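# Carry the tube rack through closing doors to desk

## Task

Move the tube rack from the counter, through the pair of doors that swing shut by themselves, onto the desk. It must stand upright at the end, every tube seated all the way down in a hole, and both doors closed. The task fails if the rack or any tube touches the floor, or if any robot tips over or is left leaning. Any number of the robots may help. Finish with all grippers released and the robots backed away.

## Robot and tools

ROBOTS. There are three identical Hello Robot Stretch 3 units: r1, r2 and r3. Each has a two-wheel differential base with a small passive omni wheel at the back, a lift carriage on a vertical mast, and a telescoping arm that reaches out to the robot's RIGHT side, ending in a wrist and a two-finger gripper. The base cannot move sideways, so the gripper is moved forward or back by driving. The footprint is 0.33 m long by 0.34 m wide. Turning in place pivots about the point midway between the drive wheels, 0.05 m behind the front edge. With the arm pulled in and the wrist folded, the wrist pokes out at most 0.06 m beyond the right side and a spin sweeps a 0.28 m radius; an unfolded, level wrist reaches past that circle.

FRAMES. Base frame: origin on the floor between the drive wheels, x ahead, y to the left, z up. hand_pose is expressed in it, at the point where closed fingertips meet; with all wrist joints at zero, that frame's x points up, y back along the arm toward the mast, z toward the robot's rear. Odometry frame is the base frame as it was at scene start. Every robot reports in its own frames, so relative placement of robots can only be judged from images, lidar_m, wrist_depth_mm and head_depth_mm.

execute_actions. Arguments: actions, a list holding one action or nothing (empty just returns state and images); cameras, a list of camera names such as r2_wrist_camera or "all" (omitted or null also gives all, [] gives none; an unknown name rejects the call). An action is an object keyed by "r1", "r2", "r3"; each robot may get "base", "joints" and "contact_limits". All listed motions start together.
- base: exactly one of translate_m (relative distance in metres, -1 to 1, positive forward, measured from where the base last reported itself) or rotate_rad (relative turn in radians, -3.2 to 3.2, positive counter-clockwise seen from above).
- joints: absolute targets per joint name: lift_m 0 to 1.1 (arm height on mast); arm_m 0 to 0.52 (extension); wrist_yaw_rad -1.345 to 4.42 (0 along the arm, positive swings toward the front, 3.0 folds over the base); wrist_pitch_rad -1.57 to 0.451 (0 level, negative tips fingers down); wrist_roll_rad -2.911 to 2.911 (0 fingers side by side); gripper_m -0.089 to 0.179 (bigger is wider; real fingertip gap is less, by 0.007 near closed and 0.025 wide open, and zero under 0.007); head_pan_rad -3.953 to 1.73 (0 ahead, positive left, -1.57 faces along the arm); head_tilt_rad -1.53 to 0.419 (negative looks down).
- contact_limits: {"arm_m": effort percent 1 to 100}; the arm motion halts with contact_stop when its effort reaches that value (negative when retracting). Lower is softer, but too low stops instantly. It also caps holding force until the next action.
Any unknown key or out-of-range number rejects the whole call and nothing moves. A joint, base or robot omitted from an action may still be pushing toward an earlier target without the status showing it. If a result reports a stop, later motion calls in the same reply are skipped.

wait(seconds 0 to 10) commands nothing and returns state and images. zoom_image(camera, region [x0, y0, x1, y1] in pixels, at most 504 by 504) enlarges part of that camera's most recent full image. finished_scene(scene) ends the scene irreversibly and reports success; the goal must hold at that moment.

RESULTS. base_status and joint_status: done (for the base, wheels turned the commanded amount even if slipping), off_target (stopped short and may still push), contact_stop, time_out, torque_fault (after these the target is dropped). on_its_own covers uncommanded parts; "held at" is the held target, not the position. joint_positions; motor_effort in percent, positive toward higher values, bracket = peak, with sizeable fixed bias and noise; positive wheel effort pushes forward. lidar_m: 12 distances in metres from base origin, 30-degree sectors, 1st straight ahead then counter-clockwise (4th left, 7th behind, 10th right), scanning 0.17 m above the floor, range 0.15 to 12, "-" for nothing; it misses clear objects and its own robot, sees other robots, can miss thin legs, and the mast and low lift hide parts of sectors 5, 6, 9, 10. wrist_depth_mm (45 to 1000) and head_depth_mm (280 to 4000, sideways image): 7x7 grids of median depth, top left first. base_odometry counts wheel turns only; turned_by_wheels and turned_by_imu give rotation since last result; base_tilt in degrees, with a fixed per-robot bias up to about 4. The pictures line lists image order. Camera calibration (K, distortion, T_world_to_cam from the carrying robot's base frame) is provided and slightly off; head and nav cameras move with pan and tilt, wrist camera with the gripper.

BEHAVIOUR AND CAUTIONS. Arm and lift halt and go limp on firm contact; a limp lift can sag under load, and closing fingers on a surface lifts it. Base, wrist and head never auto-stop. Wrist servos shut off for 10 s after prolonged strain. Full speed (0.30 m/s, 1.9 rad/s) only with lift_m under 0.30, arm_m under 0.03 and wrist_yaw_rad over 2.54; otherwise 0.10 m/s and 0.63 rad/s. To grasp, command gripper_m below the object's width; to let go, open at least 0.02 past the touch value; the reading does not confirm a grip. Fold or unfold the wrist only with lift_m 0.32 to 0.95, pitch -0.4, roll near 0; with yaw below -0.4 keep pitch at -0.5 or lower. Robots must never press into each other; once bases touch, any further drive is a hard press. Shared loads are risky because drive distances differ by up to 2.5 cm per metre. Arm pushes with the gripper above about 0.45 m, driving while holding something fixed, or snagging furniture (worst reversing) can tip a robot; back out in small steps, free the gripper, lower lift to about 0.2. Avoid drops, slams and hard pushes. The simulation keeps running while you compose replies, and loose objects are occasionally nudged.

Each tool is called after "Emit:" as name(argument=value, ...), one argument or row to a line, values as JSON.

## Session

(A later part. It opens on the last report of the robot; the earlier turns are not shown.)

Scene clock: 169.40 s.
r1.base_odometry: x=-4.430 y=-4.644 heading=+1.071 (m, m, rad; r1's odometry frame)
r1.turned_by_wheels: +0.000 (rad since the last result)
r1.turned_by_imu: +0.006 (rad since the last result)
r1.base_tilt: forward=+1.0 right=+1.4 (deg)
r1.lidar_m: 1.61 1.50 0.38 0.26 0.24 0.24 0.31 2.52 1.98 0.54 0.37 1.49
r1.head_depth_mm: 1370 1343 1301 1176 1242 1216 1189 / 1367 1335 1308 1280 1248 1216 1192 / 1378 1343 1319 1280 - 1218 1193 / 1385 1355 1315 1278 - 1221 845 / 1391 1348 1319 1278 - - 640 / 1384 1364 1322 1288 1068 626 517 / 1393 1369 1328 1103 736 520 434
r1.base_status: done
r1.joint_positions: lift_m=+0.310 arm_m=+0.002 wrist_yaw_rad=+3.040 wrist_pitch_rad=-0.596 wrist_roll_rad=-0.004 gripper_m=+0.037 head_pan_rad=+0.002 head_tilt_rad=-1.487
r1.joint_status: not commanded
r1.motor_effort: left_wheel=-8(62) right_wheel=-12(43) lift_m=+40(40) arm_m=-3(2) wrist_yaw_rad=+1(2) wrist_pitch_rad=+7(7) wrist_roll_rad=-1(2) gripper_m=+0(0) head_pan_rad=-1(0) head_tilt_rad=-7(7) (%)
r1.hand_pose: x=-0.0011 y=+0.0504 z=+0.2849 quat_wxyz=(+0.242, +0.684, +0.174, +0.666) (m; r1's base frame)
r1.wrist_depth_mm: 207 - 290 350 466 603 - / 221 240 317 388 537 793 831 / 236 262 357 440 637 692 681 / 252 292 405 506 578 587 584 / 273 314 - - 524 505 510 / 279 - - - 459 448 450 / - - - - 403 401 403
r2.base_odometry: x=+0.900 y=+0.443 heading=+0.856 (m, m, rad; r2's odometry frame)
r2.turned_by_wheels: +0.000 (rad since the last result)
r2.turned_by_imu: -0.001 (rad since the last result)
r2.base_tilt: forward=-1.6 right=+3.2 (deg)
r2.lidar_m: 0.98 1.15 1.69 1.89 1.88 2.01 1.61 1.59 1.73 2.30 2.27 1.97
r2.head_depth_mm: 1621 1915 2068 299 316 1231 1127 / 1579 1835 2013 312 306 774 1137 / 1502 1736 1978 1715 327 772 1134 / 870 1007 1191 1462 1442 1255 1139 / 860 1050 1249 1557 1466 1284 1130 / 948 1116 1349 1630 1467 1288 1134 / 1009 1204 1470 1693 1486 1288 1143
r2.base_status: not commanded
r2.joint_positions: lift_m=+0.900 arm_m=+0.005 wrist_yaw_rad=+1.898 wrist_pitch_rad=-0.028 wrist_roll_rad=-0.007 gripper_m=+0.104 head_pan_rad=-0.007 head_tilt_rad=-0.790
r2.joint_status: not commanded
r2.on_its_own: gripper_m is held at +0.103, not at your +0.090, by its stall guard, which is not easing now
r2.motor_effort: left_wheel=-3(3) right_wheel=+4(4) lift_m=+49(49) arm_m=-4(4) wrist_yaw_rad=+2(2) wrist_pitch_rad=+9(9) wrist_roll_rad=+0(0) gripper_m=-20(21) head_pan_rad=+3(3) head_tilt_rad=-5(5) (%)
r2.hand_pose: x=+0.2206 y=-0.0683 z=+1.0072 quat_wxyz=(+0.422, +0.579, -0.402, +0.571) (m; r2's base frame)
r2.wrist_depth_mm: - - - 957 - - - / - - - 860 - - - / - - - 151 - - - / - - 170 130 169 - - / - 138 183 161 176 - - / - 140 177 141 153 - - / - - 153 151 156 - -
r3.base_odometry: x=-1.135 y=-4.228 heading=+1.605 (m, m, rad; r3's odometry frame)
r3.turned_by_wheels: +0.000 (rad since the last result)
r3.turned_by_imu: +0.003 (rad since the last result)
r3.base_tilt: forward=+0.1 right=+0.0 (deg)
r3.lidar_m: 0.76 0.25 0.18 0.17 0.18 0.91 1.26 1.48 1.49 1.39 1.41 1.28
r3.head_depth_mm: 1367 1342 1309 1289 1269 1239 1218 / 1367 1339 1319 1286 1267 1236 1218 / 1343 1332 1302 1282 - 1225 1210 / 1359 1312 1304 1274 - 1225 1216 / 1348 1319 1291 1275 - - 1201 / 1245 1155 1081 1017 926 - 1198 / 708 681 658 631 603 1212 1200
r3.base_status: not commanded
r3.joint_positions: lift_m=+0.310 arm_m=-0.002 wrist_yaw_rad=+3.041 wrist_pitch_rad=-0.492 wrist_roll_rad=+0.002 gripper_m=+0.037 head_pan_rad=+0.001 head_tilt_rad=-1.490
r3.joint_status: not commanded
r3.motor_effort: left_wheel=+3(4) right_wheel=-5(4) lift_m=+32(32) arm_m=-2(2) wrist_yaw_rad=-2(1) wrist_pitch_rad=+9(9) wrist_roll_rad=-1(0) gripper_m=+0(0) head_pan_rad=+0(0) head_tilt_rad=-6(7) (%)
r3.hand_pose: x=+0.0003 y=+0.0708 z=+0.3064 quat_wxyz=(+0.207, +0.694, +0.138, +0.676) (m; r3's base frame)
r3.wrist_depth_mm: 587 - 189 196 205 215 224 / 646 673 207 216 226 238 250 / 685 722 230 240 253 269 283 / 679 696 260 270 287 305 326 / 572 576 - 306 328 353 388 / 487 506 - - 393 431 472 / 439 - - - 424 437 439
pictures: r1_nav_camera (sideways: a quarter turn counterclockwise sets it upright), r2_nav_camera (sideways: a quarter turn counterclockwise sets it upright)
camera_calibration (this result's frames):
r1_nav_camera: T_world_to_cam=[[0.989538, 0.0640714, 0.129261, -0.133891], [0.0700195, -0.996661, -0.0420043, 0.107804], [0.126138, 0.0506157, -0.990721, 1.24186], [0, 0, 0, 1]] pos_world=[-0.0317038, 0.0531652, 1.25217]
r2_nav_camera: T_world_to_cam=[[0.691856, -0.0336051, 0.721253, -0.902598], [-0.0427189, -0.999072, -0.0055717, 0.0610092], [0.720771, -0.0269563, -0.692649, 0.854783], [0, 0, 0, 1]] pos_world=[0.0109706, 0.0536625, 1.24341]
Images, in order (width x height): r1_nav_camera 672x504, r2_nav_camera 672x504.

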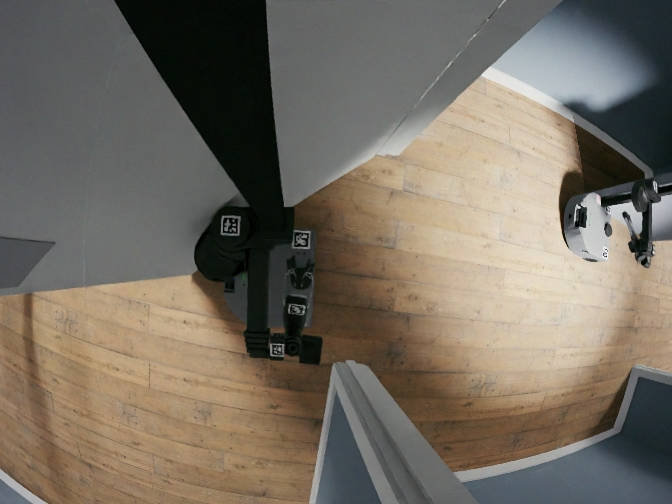

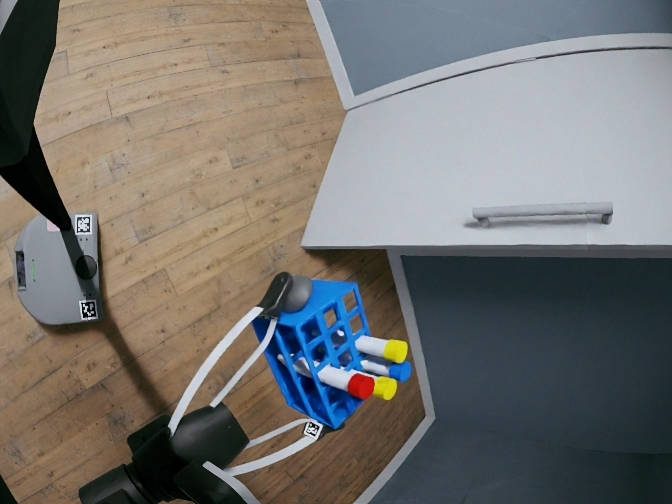

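Works. Swing the tail into the door and continue.

Emit:
execute_actions(
  actions=[
    {"r1":{"base":{"translate_m":-0.12}}},
  ],
  cameras=[],
)

Emit:
execute_actions(
  actions=[
    {"r1":{"base":{"rotate_rad":-0.5}}},
  ],
  cameras=[],
)

Emit:
execute_actions(
  actions=[
    {"r1":{"base":{"translate_m":-0.45}}},
  ],
  cameras=["r1_nav_camera","r2_nav_camera"],
)

Scene clock: 172.30 s.
r1.base_odometry: x=-4.488 y=-4.749 heading=+1.071 (m, m, rad; r1's odometry frame)
r1.turned_by_wheels: +0.000 (rad since the last result)
r1.turned_by_imu: +0.000 (rad since the last result)
r1.base_tilt: forward=+0.9 right=+1.3 (deg)
r1.lidar_m: 1.73 1.51 0.33 0.24 0.23 0.24 0.32 2.50 1.97 0.87 0.43 0.47
r1.head_depth_mm: 1377 1344 1098 1276 1244 1214 1187 / 1370 1348 1312 1275 1239 1215 1193 / 1379 1341 1315 1283 - 1218 1195 / 1392 1350 1317 1279 - 1218 1197 / 1390 1348 1319 1292 - - 682 / 1384 1356 1323 1289 992 623 530 / 1395 1346 1319 934 683 512 433
r1.base_status: done
r1.joint_positions: lift_m=+0.310 arm_m=+0.002 wrist_yaw_rad=+3.040 wrist_pitch_rad=-0.596 wrist_roll_rad=-0.004 gripper_m=+0.037 head_pan_rad=+0.002 head_tilt_rad=-1.488
r1.joint_status: not commanded
r1.motor_effort: left_wheel=-5(15) right_wheel=-10(18) lift_m=+40(40) arm_m=-3(3) wrist_yaw_rad=+1(0) wrist_pitch_rad=+7(7) wrist_roll_rad=-2(1) gripper_m=+0(0) head_pan_rad=+0(0) head_tilt_rad=-6(7) (%)
r1.hand_pose: x=-0.0011 y=+0.0504 z=+0.2849 quat_wxyz=(+0.242, +0.684, +0.174, +0.666) (m; r1's base frame)
r1.wrist_depth_mm: 203 - 268 316 393 521 - / 216 232 297 352 455 623 830 / 232 257 333 397 535 674 689 / 252 288 381 460 571 586 588 / 274 310 - - 524 505 510 / 284 - - - 458 454 454 / - - - - 404 403 404
r2.base_odometry: x=+0.900 y=+0.443 heading=+0.856 (m, m, rad; r2's odometry frame)
r2.turned_by_wheels: +0.000 (rad since the last result)
r2.turned_by_imu: +0.000 (rad since the last result)
r2.base_tilt: forward=-1.6 right=+3.2 (deg)
r2.lidar_m: 0.90 1.06 1.69 1.89 1.88 2.02 1.61 1.59 1.73 2.30 2.28 1.97
r2.head_depth_mm: 1644 1925 2069 300 317 1226 1133 / 1566 1841 2040 313 306 773 1129 / 1526 1749 1982 1675 328 771 1131 / 1443 1611 1347 1524 1437 1250 1129 / 795 932 1127 1402 1471 1281 1134 / 857 1029 1248 1591 1466 1268 1137 / 945 1121 1402 1686 1467 1282 1138
r2.base_status: not commanded
r2.joint_positions: lift_m=+0.900 arm_m=+0.005 wrist_yaw_rad=+1.898 wrist_pitch_rad=-0.028 wrist_roll_rad=-0.007 gripper_m=+0.104 head_pan_rad=-0.007 head_tilt_rad=-0.790
r2.joint_status: not commanded
r2.on_its_own: gripper_m is held at +0.103, not at your +0.090, by its stall guard, which is not easing now
r2.motor_effort: left_wheel=-3(3) right_wheel=+4(4) lift_m=+50(49) arm_m=-4(4) wrist_yaw_rad=+2(1) wrist_pitch_rad=+9(9) wrist_roll_rad=+0(0) gripper_m=-20(20) head_pan_rad=+3(3) head_tilt_rad=-5(5) (%)
r2.hand_pose: x=+0.2206 y=-0.0683 z=+1.0072 quat_wxyz=(+0.422, +0.579, -0.402, +0.571) (m; r2's base frame)
r2.wrist_depth_mm: - - - 838 - - - / - - - 813 - - - / - - - 151 - - - / - - 172 131 169 - - / - 138 183 161 176 - - / - 141 178 140 152 - - / - - 153 150 156 - -
r3.base_odometry: x=-1.135 y=-4.228 heading=+1.605 (m, m, rad; r3's odometry frame)
r3.turned_by_wheels: +0.000 (rad since the last result)
r3.turned_by_imu: +0.001 (rad since the last result)
r3.base_tilt: forward=+0.2 right=+0.0 (deg)
r3.lidar_m: 0.76 0.25 0.18 0.17 0.18 0.91 1.26 1.48 1.49 1.39 1.41 1.28
r3.head_depth_mm: 1373 1341 1310 1282 1259 1235 1214 / 1367 1335 1320 1278 1269 1237 1219 / 1357 1337 1314 1279 - 1229 1210 / 1352 1323 1303 1264 - 1223 1200 / 1342 1310 1295 1271 - - 1202 / 1242 1155 1085 1017 925 - 1205 / 712 683 655 631 603 1208 1197
r3.base_status: not commanded
r3.joint_positions: lift_m=+0.310 arm_m=-0.002 wrist_yaw_rad=+3.041 wrist_pitch_rad=-0.492 wrist_roll_rad=+0.002 gripper_m=+0.037 head_pan_rad=+0.001 head_tilt_rad=-1.490
r3.joint_status: not commanded
r3.motor_effort: left_wheel=+3(4) right_wheel=-5(4) lift_m=+32(32) arm_m=-2(2) wrist_yaw_rad=-2(1) wrist_pitch_rad=+9(10) wrist_roll_rad=-1(0) gripper_m=+1(1) head_pan_rad=+0(0) head_tilt_rad=-6(7) (%)
r3.hand_pose: x=+0.0003 y=+0.0708 z=+0.3064 quat_wxyz=(+0.207, +0.694, +0.138, +0.676) (m; r3's base frame)
r3.wrist_depth_mm: 591 - 188 196 205 214 224 / 644 663 206 216 226 238 252 / 680 720 232 241 256 267 285 / 679 681 261 270 288 306 325 / 558 566 - 305 329 359 379 / 483 505 - - 396 423 469 / 431 - - - 422 440 445
pictures: none
No camera images: the call's "cameras" was empty. Leave "cameras" out to get every camera's image.

Scene clock: 174.03 s.
r1.base_odometry: x=-4.488 y=-4.749 heading=+0.571 (m, m, rad; r1's odometry frame)
r1.turned_by_wheels: -0.499 (rad since the last result)
r1.turned_by_imu: -0.490 (rad since the last result)
r1.base_tilt: forward=+1.0 right=+1.4 (deg)
r1.lidar_m: 0.51 1.73 0.71 0.34 0.26 0.26 0.28 2.82 2.42 1.96 0.79 0.43
r1.head_depth_mm: 510 751 1291 1272 1237 1213 1191 / 615 759 1234 1271 1243 1218 1194 / 1365 1342 1300 1284 - 1212 964 / 1393 1345 1312 1281 - 991 676 / 1388 1354 1315 1292 - - 581 / 1391 1354 1318 1289 1256 655 510 / 1388 1363 1326 1294 1014 566 454
r1.base_status: done
r1.joint_positions: lift_m=+0.310 arm_m=+0.002 wrist_yaw_rad=+3.040 wrist_pitch_rad=-0.596 wrist_roll_rad=-0.004 gripper_m=+0.037 head_pan_rad=+0.002 head_tilt_rad=-1.487
r1.joint_status: not commanded
r1.on_its_own: right_wheel is at rest, and its effort (-19) is outside its rest range (-18 to +18)
r1.motor_effort: left_wheel=+0(11) right_wheel=-19(21) lift_m=+40(40) arm_m=-3(2) wrist_yaw_rad=+0(0) wrist_pitch_rad=+7(7) wrist_roll_rad=-1(2) gripper_m=+0(1) head_pan_rad=+0(0) head_tilt_rad=-7(7) (%)
r1.hand_pose: x=-0.0011 y=+0.0504 z=+0.2849 quat_wxyz=(+0.242, +0.684, +0.174, +0.666) (m; r1's base frame)
r1.wrist_depth_mm: 236 - 394 572 - - - / 247 276 438 638 832 841 834 / 259 303 485 658 690 677 690 / 270 332 554 581 591 575 580 / 282 348 - - 517 509 516 / 277 - - - 459 446 450 / - - - - 402 403 400
r2.base_odometry: x=+0.900 y=+0.443 heading=+0.856 (m, m, rad; r2's odometry frame)
r2.turned_by_wheels: +0.000 (rad since the last result)
r2.turned_by_imu: +0.000 (rad since the last result)
r2.base_tilt: forward=-1.6 right=+3.2 (deg)
r2.lidar_m: 0.87 1.01 1.69 1.89 1.88 2.01 1.61 1.59 1.73 2.30 2.27 1.97
r2.head_depth_mm: 1640 1926 2069 299 317 1226 1135 / 1583 1825 2033 312 306 772 1128 / 1511 1738 1978 1706 327 771 1131 / 3092 1783 1453 1534 1434 1256 1132 / 761 883 1067 1347 1476 1276 1136 / 766 977 1194 1560 1473 1277 1138 / 907 1083 1373 1689 1467 1291 1130
r2.base_status: not commanded
r2.joint_positions: lift_m=+0.900 arm_m=+0.005 wrist_yaw_rad=+1.898 wrist_pitch_rad=-0.028 wrist_roll_rad=-0.007 gripper_m=+0.104 head_pan_rad=-0.007 head_tilt_rad=-0.790
r2.joint_status: not commanded
r2.on_its_own: gripper_m is held at +0.103, not at your +0.090, by its stall guard, which is not easing now
r2.motor_effort: left_wheel=-3(3) right_wheel=+3(3) lift_m=+49(49) arm_m=-4(4) wrist_yaw_rad=+2(2) wrist_pitch_rad=+9(9) wrist_roll_rad=+0(0) gripper_m=-20(20) head_pan_rad=+3(3) head_tilt_rad=-5(5) (%)
r2.hand_pose: x=+0.2206 y=-0.0683 z=+1.0072 quat_wxyz=(+0.422, +0.579, -0.402, +0.571) (m; r2's base frame)
r2.wrist_depth_mm: - - - 819 - - - / - - - 775 - - - / - - - 152 - - - / - - 171 131 170 - - / - 138 183 161 177 - - / - 141 177 141 153 - - / - - 153 150 156 - -
r3.base_odometry: x=-1.135 y=-4.228 heading=+1.605 (m, m, rad; r3's odometry frame)
r3.turned_by_wheels: +0.000 (rad since the last result)
r3.turned_by_imu: +0.000 (rad since the last result)
r3.base_tilt: forward=+0.1 right=+0.1 (deg)
r3.lidar_m: 0.76 0.25 0.18 0.17 0.18 0.91 1.26 1.48 1.49 1.39 1.41 1.28
r3.head_depth_mm: 1366 1334 1318 1292 1262 1251 1220 / 1363 1329 1304 1295 1259 1227 1223 / 1366 1331 1306 1284 - 1227 1211 / 1358 1338 1297 1277 - 1225 1215 / 1346 1317 1286 1280 - - 1202 / 1236 1153 1081 1021 924 - 1200 / 708 682 656 629 602 1216 1196
r3.base_status: not commanded
r3.joint_positions: lift_m=+0.310 arm_m=-0.002 wrist_yaw_rad=+3.041 wrist_pitch_rad=-0.492 wrist_roll_rad=+0.002 gripper_m=+0.037 head_pan_rad=+0.001 head_tilt_rad=-1.490
r3.joint_status: not commanded
r3.motor_effort: left_wheel=+3(4) right_wheel=-4(5) lift_m=+32(32) arm_m=-2(2) wrist_yaw_rad=-2(1) wrist_pitch_rad=+9(10) wrist_roll_rad=-1(0) gripper_m=+1(0) head_pan_rad=-1(0) head_tilt_rad=-6(7) (%)
r3.hand_pose: x=+0.0003 y=+0.0708 z=+0.3064 quat_wxyz=(+0.207, +0.694, +0.138, +0.676) (m; r3's base frame)
r3.wrist_depth_mm: 590 - 189 196 205 214 224 / 641 648 206 217 226 238 250 / 694 722 230 241 253 266 284 / 680 685 259 270 287 304 327 / 558 573 - 308 328 355 386 / 487 500 - - 393 422 472 / 433 - - - 423 437 435
pictures: none
No camera images: the call's "cameras" was empty. Leave "cameras" out to get every camera's image.

Scene clock: 179.57 s.
r1.base_odometry: x=-4.866 y=-4.993 heading=+0.572 (m, m, rad; r1's odometry frame)
r1.turned_by_wheels: +0.000 (rad since the last result)
r1.turned_by_imu: +0.001 (rad since the last result)
r1.base_tilt: forward=+0.9 right=+1.3 (deg)
r1.lidar_m: 0.86 2.08 0.34 0.24 0.23 0.24 0.80 2.41 2.62 2.13 1.84 0.91
r1.head_depth_mm: 1235 1337 1305 1267 1241 1217 1180 / 1157 1351 1313 1278 1246 1223 1192 / 1363 1338 1320 1275 - 1221 1197 / 1382 1348 1316 1282 - 1214 1192 / 1393 1347 1317 1286 - - 1197 / 1393 1358 1322 1292 1006 661 1201 / 1402 1359 1332 960 694 513 1197
r1.base_status: done
r1.joint_positions: lift_m=+0.310 arm_m=+0.002 wrist_yaw_rad=+3.040 wrist_pitch_rad=-0.596 wrist_roll_rad=-0.004 gripper_m=+0.037 head_pan_rad=+0.002 head_tilt_rad=-1.487
r1.joint_status: not commanded
r1.motor_effort: left_wheel=-1(19) right_wheel=-7(20) lift_m=+40(40) arm_m=-3(3) wrist_yaw_rad=+0(0) wrist_pitch_rad=+7(7) wrist_roll_rad=-2(2) gripper_m=+0(1) head_pan_rad=-1(1) head_tilt_rad=-7(7) (%)
r1.hand_pose: x=-0.0011 y=+0.0504 z=+0.2849 quat_wxyz=(+0.242, +0.684, +0.174, +0.666) (m; r1's base frame)
r1.wrist_depth_mm: 202 - 269 323 405 550 - / 217 234 305 360 467 671 839 / 233 257 337 404 550 690 686 / 261 288 386 470 566 590 584 / 495 312 - - 517 506 504 / 458 - - - 461 452 452 / - - - - 405 403 403
r2.base_odometry: x=+0.900 y=+0.443 heading=+0.856 (m, m, rad; r2's odometry frame)
r2.turned_by_wheels: +0.000 (rad since the last result)
r2.turned_by_imu: +0.000 (rad since the last result)
r2.base_tilt: forward=-1.6 right=+3.3 (deg)
r2.lidar_m: 0.81 0.71 1.69 1.89 1.87 2.02 1.61 1.59 1.73 2.29 2.28 1.97
r2.head_depth_mm: 1648 1909 2058 300 317 1223 1123 / 1584 1824 2007 312 306 771 1130 / 1514 1749 1963 1713 327 771 1129 / 3046 2415 2035 1182 1256 1241 1129 / 3392 2649 2099 1292 1289 1237 1134 / 3439 2640 2099 974 1236 1281 1140 / 3627 2372 1912 957 1437 1281 1141
r2.base_status: not commanded
r2.joint_positions: lift_m=+0.900 arm_m=+0.005 wrist_yaw_rad=+1.898 wrist_pitch_rad=-0.028 wrist_roll_rad=-0.007 gripper_m=+0.104 head_pan_rad=-0.007 head_tilt_rad=-0.790
r2.joint_status: not commanded
r2.on_its_own: gripper_m is held at +0.103, not at your +0.090, by its stall guard, which is not easing now
r2.motor_effort: left_wheel=-3(3) right_wheel=+3(3) lift_m=+49(49) arm_m=-4(4) wrist_yaw_rad=+2(2) wrist_pitch_rad=+9(9) wrist_roll_rad=+0(0) gripper_m=-20(20) head_pan_rad=+3(3) head_tilt_rad=-5(5) (%)
r2.hand_pose: x=+0.2206 y=-0.0683 z=+1.0072 quat_wxyz=(+0.422, +0.579, -0.402, +0.571) (m; r2's base frame)
r2.wrist_depth_mm: - - 784 - - - - / - - 784 - - - - / - - 759 151 - - - / - - 170 130 170 - - / - 138 183 161 176 - - / - 140 177 141 153 - - / - - 153 150 156 - -
r3.base_odometry: x=-1.135 y=-4.228 heading=+1.605 (m, m, rad; r3's odometry frame)
r3.turned_by_wheels: +0.000 (rad since the last result)
r3.turned_by_imu: +0.002 (rad since the last result)
r3.base_tilt: forward=+0.1 right=+0.0 (deg)
r3.lidar_m: 0.76 0.25 0.18 0.17 0.18 0.91 1.26 1.48 1.48 1.38 1.41 1.28
r3.head_depth_mm: 1377 1340 1319 1298 1268 1242 1214 / 1367 1340 1298 1275 1255 1244 1224 / 1369 1324 1304 1274 - 1236 1207 / 1350 1315 1298 1278 - 1222 1210 / 1349 1317 1289 1279 - - 1207 / 1236 1165 1081 1016 928 - 1199 / 710 682 656 631 602 1211 1198
r3.base_status: not commanded
r3.joint_positions: lift_m=+0.310 arm_m=-0.002 wrist_yaw_rad=+3.041 wrist_pitch_rad=-0.492 wrist_roll_rad=+0.002 gripper_m=+0.037 head_pan_rad=+0.001 head_tilt_rad=-1.490
r3.joint_status: not commanded
r3.motor_effort: left_wheel=+3(3) right_wheel=-5(5) lift_m=+32(32) arm_m=-2(2) wrist_yaw_rad=-1(1) wrist_pitch_rad=+10(9) wrist_roll_rad=+0(1) gripper_m=+0(0) head_pan_rad=+0(0) head_tilt_rad=-7(6) (%)
r3.hand_pose: x=+0.0003 y=+0.0708 z=+0.3064 quat_wxyz=(+0.207, +0.694, +0.138, +0.676) (m; r3's base frame)
r3.wrist_depth_mm: 583 - 188 196 205 213 224 / 639 660 207 216 226 238 251 / 693 712 230 241 254 267 284 / 682 685 260 271 286 304 327 / 568 580 - 308 328 357 386 / 489 512 - - 392 423 461 / 435 - - - 424 437 442
pictures: r1_nav_camera (sideways: a quarter turn counterclockwise sets it upright), r2_nav_camera (sideways: a quarter turn counterclockwise sets it upright)
camera_calibration (this result's frames):
r1_nav_camera: T_world_to_cam=[[0.989538, 0.0640713, 0.129261, -0.133891], [0.0700194, -0.996661, -0.0420043, 0.107804], [0.126138, 0.0506157, -0.990721, 1.24186], [0, 0, 0, 1]] pos_world=[-0.0317038, 0.0531652, 1.25217]
r2_nav_camera: T_world_to_cam=[[0.691856, -0.0336052, 0.721253, -0.902598], [-0.042719, -0.999072, -0.0055717, 0.0610092], [0.720771, -0.0269564, -0.692649, 0.854783], [0, 0, 0, 1]] pos_world=[0.0109706, 0.0536625, 1.24341]
Images, in order (width x height): r1_nav_camera 672x504, r2_nav_camera 672x504.

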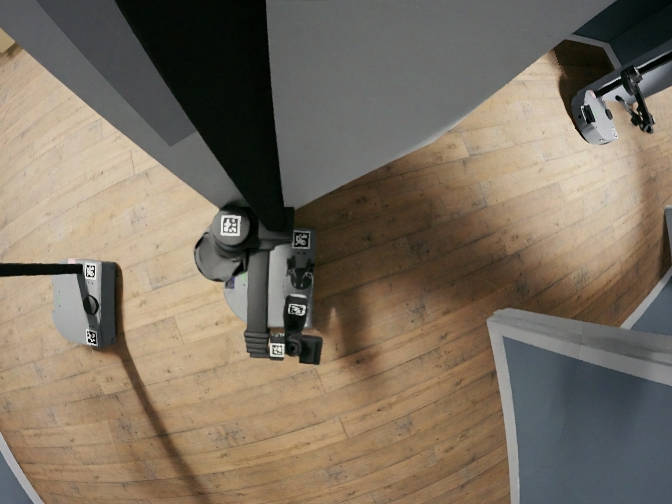

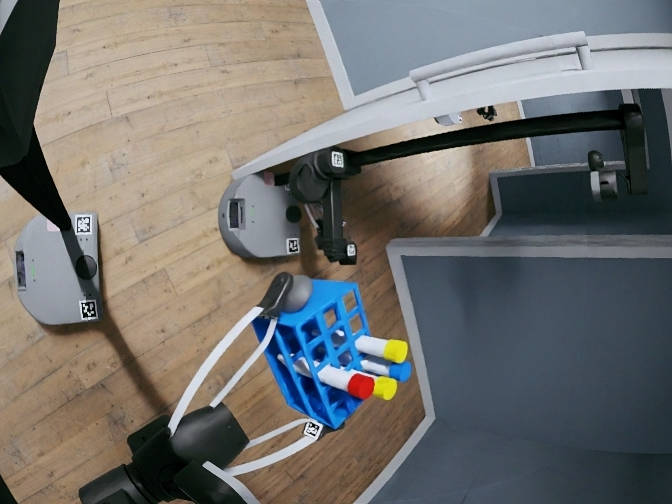

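Emit:
execute_actions(
  actions=[
    {"r2":{"base":{"rotate_rad":-0.9}},"r1":{"base":{"rotate_rad":0.1}}},
  ],
  cameras=[],
)

Emit:
execute_actions(
  actions=[
    {"r2":{"base":{"translate_m":0.7}}},
  ],
  cameras=[],
)

Emit:
execute_actions(
  actions=[
    {"r2":{"base":{"rotate_rad":1.6},"joints":{"head_tilt_rad":-1.1}},"r1":{"base":{"translate_m":-0.25}}},
  ],
  cameras=["r1_nav_camera","r2_nav_camera"],
)

Scene clock: 182.83 s.
r1.base_odometry: x=-4.866 y=-4.993 heading=+0.672 (m, m, rad; r1's odometry frame)
r1.turned_by_wheels: +0.100 (rad since the last result)
r1.turned_by_imu: +0.100 (rad since the last result)
r1.base_tilt: forward=+1.0 right=+1.4 (deg)
r1.lidar_m: 0.89 0.70 0.30 0.23 0.22 0.23 0.73 2.41 2.45 2.11 1.49 0.86
r1.head_depth_mm: 1125 1336 1297 1272 1251 1212 1192 / 1187 1345 1310 1278 1249 1215 1189 / 1379 1340 1312 1280 - 1220 1200 / 1383 1353 1317 1281 - 1215 1203 / 1392 1348 1319 1288 - - 1199 / 1382 1353 1323 1278 939 1212 1197 / 1396 1363 1218 840 645 505 1206
r1.base_status: done
r1.joint_positions: lift_m=+0.310 arm_m=+0.002 wrist_yaw_rad=+3.040 wrist_pitch_rad=-0.596 wrist_roll_rad=-0.004 gripper_m=+0.037 head_pan_rad=+0.002 head_tilt_rad=-1.488
r1.joint_status: not commanded
r1.motor_effort: left_wheel=-4(8) right_wheel=-4(5) lift_m=+40(40) arm_m=-3(3) wrist_yaw_rad=-1(0) wrist_pitch_rad=+7(7) wrist_roll_rad=-1(2) gripper_m=+1(0) head_pan_rad=-1(1) head_tilt_rad=-6(6) (%)
r1.hand_pose: x=-0.0011 y=+0.0504 z=+0.2849 quat_wxyz=(+0.242, +0.684, +0.174, +0.666) (m; r1's base frame)
r1.wrist_depth_mm: 198 - 256 294 354 449 609 / 214 229 285 327 407 534 767 / 246 253 317 372 471 642 699 / 570 281 360 424 556 583 586 / 504 324 - - 523 506 509 / 461 - - - 459 447 448 / - - - - 405 403 403
r2.base_odometry: x=+0.900 y=+0.443 heading=-0.044 (m, m, rad; r2's odometry frame)
r2.turned_by_wheels: -0.900 (rad since the last result)
r2.turned_by_imu: -0.910 (rad since the last result)
r2.base_tilt: forward=-1.6 right=+3.3 (deg)
r2.lidar_m: 2.28 1.79 0.78 0.71 1.82 1.87 1.88 1.83 1.59 1.59 1.87 2.27
r2.head_depth_mm: 1947 2205 2060 300 316 1230 1125 / 2002 2292 2066 313 306 771 1128 / 2064 2360 2063 1712 327 771 1123 / 2137 2415 2060 1709 1431 1254 1137 / 2214 2463 2087 1728 1462 1283 1127 / 2297 2572 2098 1731 1481 1281 1136 / 2288 2444 2091 1730 1478 1279 1141
r2.base_status: done
r2.joint_positions: lift_m=+0.900 arm_m=+0.005 wrist_yaw_rad=+1.898 wrist_pitch_rad=-0.028 wrist_roll_rad=-0.007 gripper_m=+0.104 head_pan_rad=-0.007 head_tilt_rad=-0.790
r2.joint_status: not commanded
r2.on_its_own: gripper_m is held at +0.103, not at your +0.090, by its stall guard, which is not easing now
r2.motor_effort: left_wheel=+1(5) right_wheel=-4(9) lift_m=+49(49) arm_m=-4(4) wrist_yaw_rad=+2(2) wrist_pitch_rad=+9(9) wrist_roll_rad=+0(0) gripper_m=-20(22) head_pan_rad=+3(2) head_tilt_rad=-6(5) (%)
r2.hand_pose: x=+0.2206 y=-0.0683 z=+1.0072 quat_wxyz=(+0.422, +0.579, -0.402, +0.571) (m; r2's base frame)
r2.wrist_depth_mm: - - - - - - - / - - - - - - - / - - - 151 - - - / - - 171 130 170 - - / - 139 183 161 183 - - / - 140 178 140 153 - - / - - 152 150 156 - -
r3.base_odometry: x=-1.135 y=-4.228 heading=+1.605 (m, m, rad; r3's odometry frame)
r3.turned_by_wheels: +0.000 (rad since the last result)
r3.turned_by_imu: +0.001 (rad since the last result)
r3.base_tilt: forward=+0.1 right=+0.0 (deg)
r3.lidar_m: 0.76 0.25 0.18 0.17 0.18 0.91 1.26 1.48 1.48 1.39 1.41 1.28
r3.head_depth_mm: 1371 1344 1317 1290 1268 1242 1221 / 1352 1341 1305 1291 1251 1236 1209 / 1361 1335 1312 1280 - 1229 1216 / 1343 1326 1296 1277 - 1224 1211 / 1347 1317 1294 1272 - - 1200 / 1235 1154 1086 1019 923 - 1203 / 710 681 657 631 604 1204 1196
r3.base_status: not commanded
r3.joint_positions: lift_m=+0.310 arm_m=-0.002 wrist_yaw_rad=+3.041 wrist_pitch_rad=-0.492 wrist_roll_rad=+0.002 gripper_m=+0.037 head_pan_rad=+0.001 head_tilt_rad=-1.490
r3.joint_status: not commanded
r3.motor_effort: left_wheel=+3(3) right_wheel=-4(5) lift_m=+32(32) arm_m=-3(2) wrist_yaw_rad=-2(1) wrist_pitch_rad=+9(9) wrist_roll_rad=-1(0) gripper_m=+0(0) head_pan_rad=-1(0) head_tilt_rad=-6(7) (%)
r3.hand_pose: x=+0.0003 y=+0.0708 z=+0.3064 quat_wxyz=(+0.207, +0.694, +0.138, +0.676) (m; r3's base frame)
r3.wrist_depth_mm: 590 - 189 196 205 214 223 / 632 659 207 217 227 238 252 / 679 715 232 241 254 269 283 / 688 682 259 271 284 306 326 / 560 569 - 305 328 360 383 / 486 495 - - 394 428 466 / 437 - - - 425 439 436
pictures: none
No camera images: the call's "cameras" was empty. Leave "cameras" out to get every camera's image.

Scene clock: 190.83 s.
r1.base_odometry: x=-4.866 y=-4.993 heading=+0.672 (m, m, rad; r1's odometry frame)
r1.turned_by_wheels: +0.000 (rad since the last result)
r1.turned_by_imu: -0.002 (rad since the last result)
r1.base_tilt: forward=+0.9 right=+1.4 (deg)
r1.lidar_m: 0.89 0.70 0.30 0.23 0.22 0.24 2.41 2.41 0.64 2.11 1.50 0.86
r1.head_depth_mm: 1124 1345 1305 1272 1246 1216 1177 / 1187 1345 1316 1284 1243 1216 1186 / 1376 1348 1313 1273 - 1222 1195 / 1386 1347 1315 1279 - 1216 1201 / 1390 1355 1321 1277 - - 1195 / 1393 1353 1323 1276 938 1214 1200 / 1396 1363 1220 841 644 504 1206
r1.base_status: not commanded
r1.joint_positions: lift_m=+0.310 arm_m=+0.002 wrist_yaw_rad=+3.040 wrist_pitch_rad=-0.596 wrist_roll_rad=-0.004 gripper_m=+0.037 head_pan_rad=+0.002 head_tilt_rad=-1.488
r1.joint_status: not commanded
r1.motor_effort: left_wheel=-4(4) right_wheel=-4(4) lift_m=+40(40) arm_m=-3(2) wrist_yaw_rad=+0(1) wrist_pitch_rad=+7(7) wrist_roll_rad=-1(2) gripper_m=+0(0) head_pan_rad=-1(0) head_tilt_rad=-7(7) (%)
r1.hand_pose: x=-0.0011 y=+0.0504 z=+0.2849 quat_wxyz=(+0.242, +0.684, +0.174, +0.666) (m; r1's base frame)
r1.wrist_depth_mm: 198 - 256 295 356 451 610 / 214 228 283 329 407 534 766 / 247 252 317 371 475 633 685 / 568 282 363 425 550 587 585 / 508 326 - - 516 517 511 / 449 - - - 465 450 451 / - - - - 403 403 405
r2.base_odometry: x=+1.599 y=+0.412 heading=-0.044 (m, m, rad; r2's odometry frame)
r2.turned_by_wheels: +0.000 (rad since the last result)
r2.turned_by_imu: +0.003 (rad since the last result)
r2.base_tilt: forward=-1.6 right=+3.3 (deg)
r2.lidar_m: 1.60 1.56 1.35 1.35 0.89 2.55 2.55 2.05 1.79 1.79 1.83 1.60
r2.head_depth_mm: 1340 1543 1811 296 316 1226 1126 / 1388 1598 1855 312 306 772 1127 / 1446 1666 1919 1709 327 773 1133 / 1496 1735 1959 1710 1439 1252 1137 / 1542 1803 2021 1736 1469 1279 1134 / 1608 1855 2076 1733 1479 1288 1133 / 1659 1940 2104 1729 1467 1283 1142
r2.base_status: done
r2.joint_positions: lift_m=+0.900 arm_m=+0.005 wrist_yaw_rad=+1.898 wrist_pitch_rad=-0.028 wrist_roll_rad=-0.007 gripper_m=+0.104 head_pan_rad=-0.007 head_tilt_rad=-0.790
r2.joint_status: not commanded
r2.on_its_own: gripper_m is held at +0.103, not at your +0.090, by its stall guard, which is not easing now
r2.motor_effort: left_wheel=+1(6) right_wheel=-3(3) lift_m=+49(50) arm_m=-4(4) wrist_yaw_rad=+2(2) wrist_pitch_rad=+9(9) wrist_roll_rad=+0(0) gripper_m=-20(20) head_pan_rad=+3(3) head_tilt_rad=-6(5) (%)
r2.hand_pose: x=+0.2206 y=-0.0683 z=+1.0072 quat_wxyz=(+0.422, +0.579, -0.402, +0.571) (m; r2's base frame)
r2.wrist_depth_mm: - - - - - - - / - - - - - - - / - - - 150 - - - / - - 172 130 169 - - / - 138 183 160 176 - - / - 140 177 141 153 - - / - - 153 150 156 - -
r3.base_odometry: x=-1.135 y=-4.228 heading=+1.605 (m, m, rad; r3's odometry frame)
r3.turned_by_wheels: +0.000 (rad since the last result)
r3.turned_by_imu: +0.002 (rad since the last result)
r3.base_tilt: forward=+0.1 right=+0.1 (deg)
r3.lidar_m: 0.76 0.25 0.18 0.17 0.18 0.91 1.26 1.48 1.48 1.39 1.41 1.28
r3.head_depth_mm: 1372 1338 1314 1284 1262 1247 1219 / 1360 1328 1309 1292 1261 1236 1220 / 1362 1331 1298 1281 - 1230 1214 / 1354 1317 1299 1278 - 1227 1210 / 1347 1313 1299 1269 - - 1204 / 1243 1164 1081 1021 926 - 1201 / 709 682 658 631 608 1216 1196
r3.base_status: not commanded
r3.joint_positions: lift_m=+0.310 arm_m=-0.002 wrist_yaw_rad=+3.041 wrist_pitch_rad=-0.492 wrist_roll_rad=+0.002 gripper_m=+0.037 head_pan_rad=+0.001 head_tilt_rad=-1.490
r3.joint_status: not commanded
r3.motor_effort: left_wheel=+3(3) right_wheel=-4(4) lift_m=+32(32) arm_m=-2(3) wrist_yaw_rad=-1(2) wrist_pitch_rad=+9(9) wrist_roll_rad=-1(1) gripper_m=+0(0) head_pan_rad=+1(0) head_tilt_rad=-7(7) (%)
r3.hand_pose: x=+0.0003 y=+0.0708 z=+0.3064 quat_wxyz=(+0.207, +0.694, +0.138, +0.676) (m; r3's base frame)
r3.wrist_depth_mm: 591 - 189 196 205 214 225 / 642 656 207 216 226 238 253 / 684 717 232 239 254 267 282 / 677 699 261 271 288 306 326 / 569 583 - 309 325 358 383 / 488 508 - - 394 426 468 / 432 - - - 425 437 435
pictures: none
No camera images: the call's "cameras" was empty. Leave "cameras" out to get every camera's image.

Scene clock: 194.43 s.
r1.base_odometry: x=-5.062 y=-5.148 heading=+0.672 (m, m, rad; r1's odometry frame)
r1.turned_by_wheels: +0.000 (rad since the last result)
r1.turned_by_imu: +0.000 (rad since the last result)
r1.base_tilt: forward=+0.9 right=+1.3 (deg)
r1.lidar_m: 0.18 0.23 1.12 1.91 1.95 2.26 2.16 2.17 0.66 2.18 1.99 1.11
r1.head_depth_mm: 1360 1335 1306 1277 1245 1218 1188 / 1364 1343 1310 1279 1242 1215 1193 / 1387 1351 1314 1280 - 1215 1198 / 1381 377 646 1279 - 1215 1199 / - 348 769 1292 - - 1205 / 315 377 1322 1284 1265 1226 1201 / 414 342 1326 1299 1260 1229 1206
r1.base_status: done
r1.joint_positions: lift_m=+0.310 arm_m=+0.002 wrist_yaw_rad=+3.040 wrist_pitch_rad=-0.596 wrist_roll_rad=-0.004 gripper_m=+0.037 head_pan_rad=+0.002 head_tilt_rad=-1.488
r1.joint_status: not commanded
r1.motor_effort: left_wheel=-4(17) right_wheel=+2(8) lift_m=+40(40) arm_m=-3(3) wrist_yaw_rad=+0(0) wrist_pitch_rad=+7(7) wrist_roll_rad=-2(2) gripper_m=+0(0) head_pan_rad=-1(0) head_tilt_rad=-8(7) (%)
r1.hand_pose: x=-0.0011 y=+0.0504 z=+0.2849 quat_wxyz=(+0.242, +0.684, +0.174, +0.666) (m; r1's base frame)
r1.wrist_depth_mm: - - - - - - 836 / 839 814 846 829 847 840 800 / 684 683 682 686 692 687 693 / 585 578 581 589 583 579 544 / 517 519 - - 524 512 377 / 462 - - - 461 450 273 / - - - - 402 398 229
r2.base_odometry: x=+1.599 y=+0.412 heading=+1.556 (m, m, rad; r2's odometry frame)
r2.turned_by_wheels: +1.600 (rad since the last result)
r2.turned_by_imu: +1.617 (rad since the last result)
r2.base_tilt: forward=-1.6 right=+3.2 (deg)
r2.lidar_m: 1.59 0.67 0.80 2.56 2.02 1.78 1.79 1.81 1.60 1.60 1.54 1.35
r2.head_depth_mm: 1412 1442 319 1337 1288 1164 1096 / 1890 1733 299 342 1286 1180 1094 / 1887 1681 327 332 1273 1191 - / 1892 1725 1532 1358 1284 1193 - / 1931 1710 1553 1412 1287 1187 - / 1485 1346 1357 1215 1261 1193 1120 / 900 954 1549 959 1170 1194 1113
r2.base_status: done
r2.joint_positions: lift_m=+0.900 arm_m=+0.005 wrist_yaw_rad=+1.898 wrist_pitch_rad=-0.028 wrist_roll_rad=-0.007 gripper_m=+0.104 head_pan_rad=-0.007 head_tilt_rad=-1.086
r2.joint_status: all done
r2.on_its_own: gripper_m is held at +0.103, not at your +0.090, by its stall guard, which is not easing now
r2.motor_effort: left_wheel=-3(7) right_wheel=+4(8) lift_m=+49(50) arm_m=-4(4) wrist_yaw_rad=+2(2) wrist_pitch_rad=+9(9) wrist_roll_rad=+0(0) gripper_m=-20(21) head_pan_rad=+3(3) head_tilt_rad=-7(27) (%)
r2.hand_pose: x=+0.2206 y=-0.0683 z=+1.0072 quat_wxyz=(+0.422, +0.579, -0.402, +0.571) (m; r2's base frame)
r2.wrist_depth_mm: - - 781 - - - 933 / - - 808 - - - 942 / - - 846 152 - - 962 / - - 172 131 169 - 979 / - 138 182 161 176 - 982 / - 141 177 141 153 - - / 701 763 153 150 156 - -
r3.base_odometry: x=-1.135 y=-4.228 heading=+1.605 (m, m, rad; r3's odometry frame)
r3.turned_by_wheels: +0.000 (rad since the last result)
r3.turned_by_imu: +0.001 (rad since the last result)
r3.base_tilt: forward=+0.1 right=+0.0 (deg)
r3.lidar_m: 0.76 0.25 0.18 0.17 0.18 0.91 1.25 1.48 1.49 1.39 1.41 1.28
r3.head_depth_mm: 1367 1337 1315 1284 1276 1243 1221 / 1368 1335 1304 1276 1264 1244 1216 / 1354 1336 1304 1271 - 1227 1223 / 1348 1328 1303 1275 - 1227 1211 / 1349 1325 1298 1273 - - 1215 / 1241 1147 1084 1016 925 - 1212 / 709 680 656 633 605 1212 1198
r3.base_status: not commanded
r3.joint_positions: lift_m=+0.310 arm_m=-0.002 wrist_yaw_rad=+3.041 wrist_pitch_rad=-0.492 wrist_roll_rad=+0.002 gripper_m=+0.037 head_pan_rad=+0.001 head_tilt_rad=-1.490
r3.joint_status: not commanded
r3.motor_effort: left_wheel=+4(3) right_wheel=-4(4) lift_m=+32(32) arm_m=-1(2) wrist_yaw_rad=-1(1) wrist_pitch_rad=+9(9) wrist_roll_rad=+0(1) gripper_m=+0(0) head_pan_rad=+1(0) head_tilt_rad=-6(6) (%)
r3.hand_pose: x=+0.0003 y=+0.0708 z=+0.3064 quat_wxyz=(+0.207, +0.694, +0.138, +0.676) (m; r3's base frame)
r3.wrist_depth_mm: 586 - 190 196 205 214 225 / 636 661 206 216 227 237 249 / 688 712 231 238 253 267 284 / 688 679 260 272 288 303 327 / 565 571 - 307 328 356 384 / 489 501 - - 393 425 469 / 435 - - - 422 438 441
pictures: r1_nav_camera (sideways: a quarter turn counterclockwise sets it upright), r2_nav_camera (sideways: a quarter turn counterclockwise sets it upright)
camera_calibration (this result's frames):
r1_nav_camera: T_world_to_cam=[[0.989538, 0.0640732, 0.12926, -0.13389], [0.0700212, -0.996661, -0.0420044, 0.107804], [0.126137, 0.0506159, -0.990721, 1.24186], [0, 0, 0, 1]] pos_world=[-0.0317039, 0.0531651, 1.25217]
r2_nav_camera: T_world_to_cam=[[0.87223, -0.0348188, 0.487854, -0.599604], [-0.0427215, -0.999074, 0.00507607, 0.0471469], [0.487226, -0.0252694, -0.87291, 1.09058], [0, 0, 0, 1]] pos_world=[-0.0063542, 0.0537841, 1.24426]
Images, in order (width x height): r1_nav_camera 672x504, r2_nav_camera 672x504.

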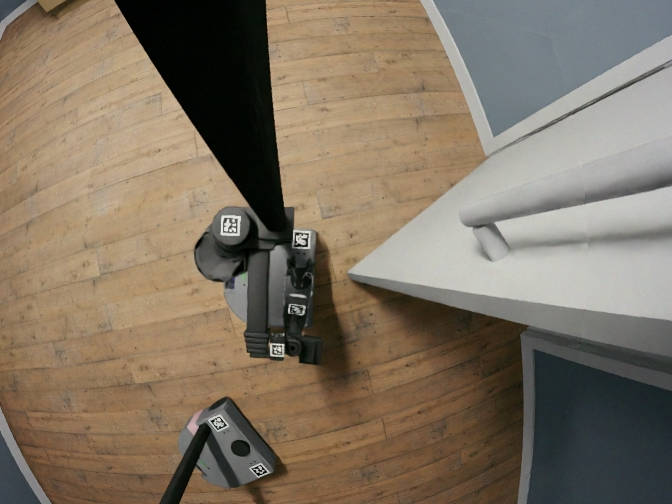

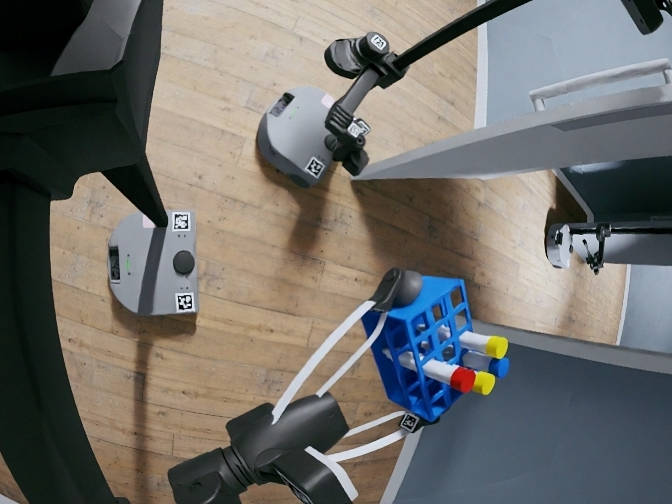

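Emit:
execute_actions(
  actions=[],
  cameras=["r1_nav_camera","r2_nav_camera"],
)

Scene clock: 194.93 s.
r1.base_odometry: x=-5.062 y=-5.148 heading=+0.672 (m, m, rad; r1's odometry frame)
r1.turned_by_wheels: +0.000 (rad since the last result)
r1.turned_by_imu: +0.000 (rad since the last result)
r1.base_tilt: forward=+0.9 right=+1.3 (deg)
r1.lidar_m: 0.27 0.43 1.11 1.91 1.95 2.26 2.17 2.17 0.66 2.17 1.99 0.29
r1.head_depth_mm: 1368 1339 1306 1279 1246 1216 1192 / 339 1337 1312 1269 1241 1216 1192 / 342 464 931 1280 - 1225 1194 / 379 559 946 1283 - 1218 1200 / 309 713 1304 1283 - - 1200 / 577 990 1317 1288 1259 1226 1208 / 736 1345 1332 1289 1265 1225 1205
r1.base_status: done
r1.joint_positions: lift_m=+0.310 arm_m=+0.002 wrist_yaw_rad=+3.040 wrist_pitch_rad=-0.596 wrist_roll_rad=-0.004 gripper_m=+0.037 head_pan_rad=+0.002 head_tilt_rad=-1.488
r1.joint_status: not commanded
r1.motor_effort: left_wheel=-4(17) right_wheel=+2(8) lift_m=+40(40) arm_m=-3(3) wrist_yaw_rad=+0(0) wrist_pitch_rad=+7(7) wrist_roll_rad=-2(2) gripper_m=+0(0) head_pan_rad=+0(0) head_tilt_rad=-8(7) (%)
r1.hand_pose: x=-0.0011 y=+0.0504 z=+0.2849 quat_wxyz=(+0.242, +0.684, +0.174, +0.666) (m; r1's base frame)
r1.wrist_depth_mm: - - - - - - 823 / 818 815 835 841 826 835 783 / 685 695 686 690 697 685 690 / 587 583 587 580 584 577 581 / 498 521 - - 523 507 508 / 464 - - - 461 448 449 / - - - - 404 399 405
r2.base_odometry: x=+1.599 y=+0.412 heading=+1.556 (m, m, rad; r2's odometry frame)
r2.turned_by_wheels: +0.000 (rad since the last result)
r2.turned_by_imu: +0.000 (rad since the last result)
r2.base_tilt: forward=-1.6 right=+3.3 (deg)
r2.lidar_m: 2.84 0.67 0.80 2.55 2.01 1.79 1.79 1.80 1.60 1.60 1.53 1.35
r2.head_depth_mm: 1417 1453 318 1339 1286 1162 1097 / 1890 1709 299 342 1279 1181 1101 / 1917 1710 326 333 1291 1182 - / 1901 1701 1509 1369 1279 1198 - / 1906 1692 1516 1409 1288 1203 - / 1048 1649 1565 1220 1276 1197 1118 / 1719 1727 1558 956 1179 1204 1116
r2.base_status: done
r2.joint_positions: lift_m=+0.900 arm_m=+0.005 wrist_yaw_rad=+1.898 wrist_pitch_rad=-0.028 wrist_roll_rad=-0.007 gripper_m=+0.104 head_pan_rad=-0.007 head_tilt_rad=-1.086
r2.joint_status: all done
r2.on_its_own: gripper_m is held at +0.103, not at your +0.090, by its stall guard, which is not easing now
r2.motor_effort: left_wheel=-3(7) right_wheel=+4(8) lift_m=+50(50) arm_m=-4(4) wrist_yaw_rad=+2(2) wrist_pitch_rad=+9(9) wrist_roll_rad=+0(0) gripper_m=-20(21) head_pan_rad=+3(3) head_tilt_rad=-7(27) (%)
r2.hand_pose: x=+0.2206 y=-0.0683 z=+1.0072 quat_wxyz=(+0.422, +0.579, -0.402, +0.571) (m; r2's base frame)
r2.wrist_depth_mm: - - - - - - 927 / - - - 756 - - 951 / - - - 152 - - 981 / - - 171 130 170 - 997 / - 138 183 161 176 - 996 / - 140 178 141 153 - - / 696 752 153 150 156 - -
r3.base_odometry: x=-1.135 y=-4.228 heading=+1.605 (m, m, rad; r3's odometry frame)
r3.turned_by_wheels: +0.000 (rad since the last result)
r3.turned_by_imu: +0.000 (rad since the last result)
r3.base_tilt: forward=+0.1 right=+0.1 (deg)
r3.lidar_m: 0.76 0.25 0.18 0.17 0.18 0.91 1.26 1.48 1.48 1.38 1.41 1.28
r3.head_depth_mm: 1365 1351 1322 1290 1273 1233 1218 / 1357 1329 1311 1286 1265 1242 1212 / 1365 1331 1303 1282 - 1234 1217 / 1344 1329 1300 1280 - 1227 1210 / 1357 1330 1303 1278 - - 1205 / 1238 1153 1093 1020 925 - 1198 / 708 682 655 631 602 1201 1192
r3.base_status: not commanded
r3.joint_positions: lift_m=+0.310 arm_m=-0.002 wrist_yaw_rad=+3.041 wrist_pitch_rad=-0.492 wrist_roll_rad=+0.002 gripper_m=+0.037 head_pan_rad=+0.001 head_tilt_rad=-1.490
r3.joint_status: not commanded
r3.motor_effort: left_wheel=+3(3) right_wheel=-4(4) lift_m=+33(32) arm_m=-2(2) wrist_yaw_rad=-2(1) wrist_pitch_rad=+9(9) wrist_roll_rad=+0(1) gripper_m=+0(0) head_pan_rad=-1(0) head_tilt_rad=-6(6) (%)
r3.hand_pose: x=+0.0003 y=+0.0708 z=+0.3064 quat_wxyz=(+0.207, +0.694, +0.138, +0.676) (m; r3's base frame)
r3.wrist_depth_mm: 589 - 189 196 205 214 224 / 638 672 207 214 226 238 251 / 684 721 230 240 252 268 282 / 680 686 261 270 287 306 327 / 569 574 - 307 327 357 382 / 485 510 - - 395 428 470 / 431 - - - 424 435 446
pictures: r1_nav_camera (sideways: a quarter turn counterclockwise sets it upright), r2_nav_camera (sideways: a quarter turn counterclockwise sets it upright)
camera_calibration (this result's frames):
r1_nav_camera: T_world_to_cam=[[0.989538, 0.0640734, 0.12926, -0.13389], [0.0700215, -0.996661, -0.0420044, 0.107804], [0.126137, 0.050616, -0.990721, 1.24186], [0, 0, 0, 1]] pos_world=[-0.0317039, 0.0531651, 1.25217]
r2_nav_camera: T_world_to_cam=[[0.87223, -0.0348187, 0.487855, -0.599604], [-0.0427214, -0.999074, 0.00507607, 0.0471469], [0.487226, -0.0252693, -0.87291, 1.09058], [0, 0, 0, 1]] pos_world=[-0.0063542, 0.0537841, 1.24426]
Images, in order (width x height): r1_nav_camera 672x504, r2_nav_camera 672x504.

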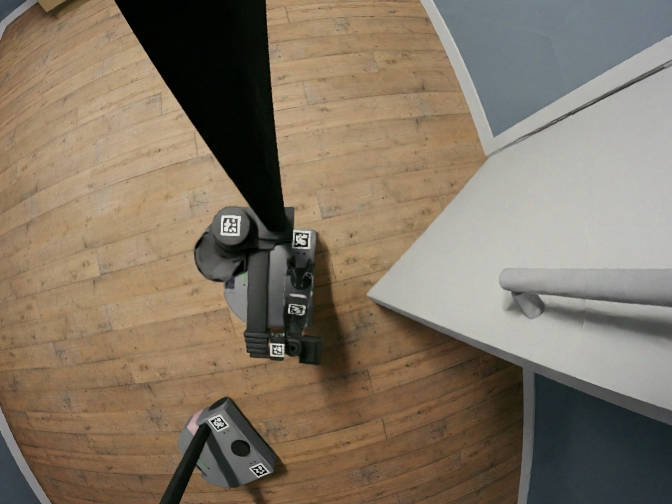

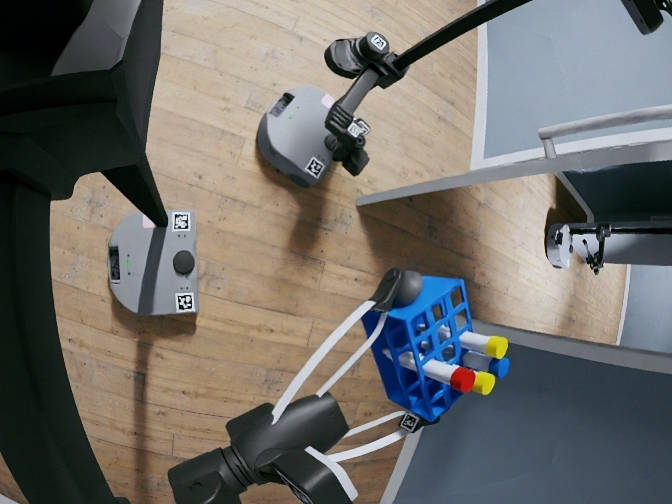

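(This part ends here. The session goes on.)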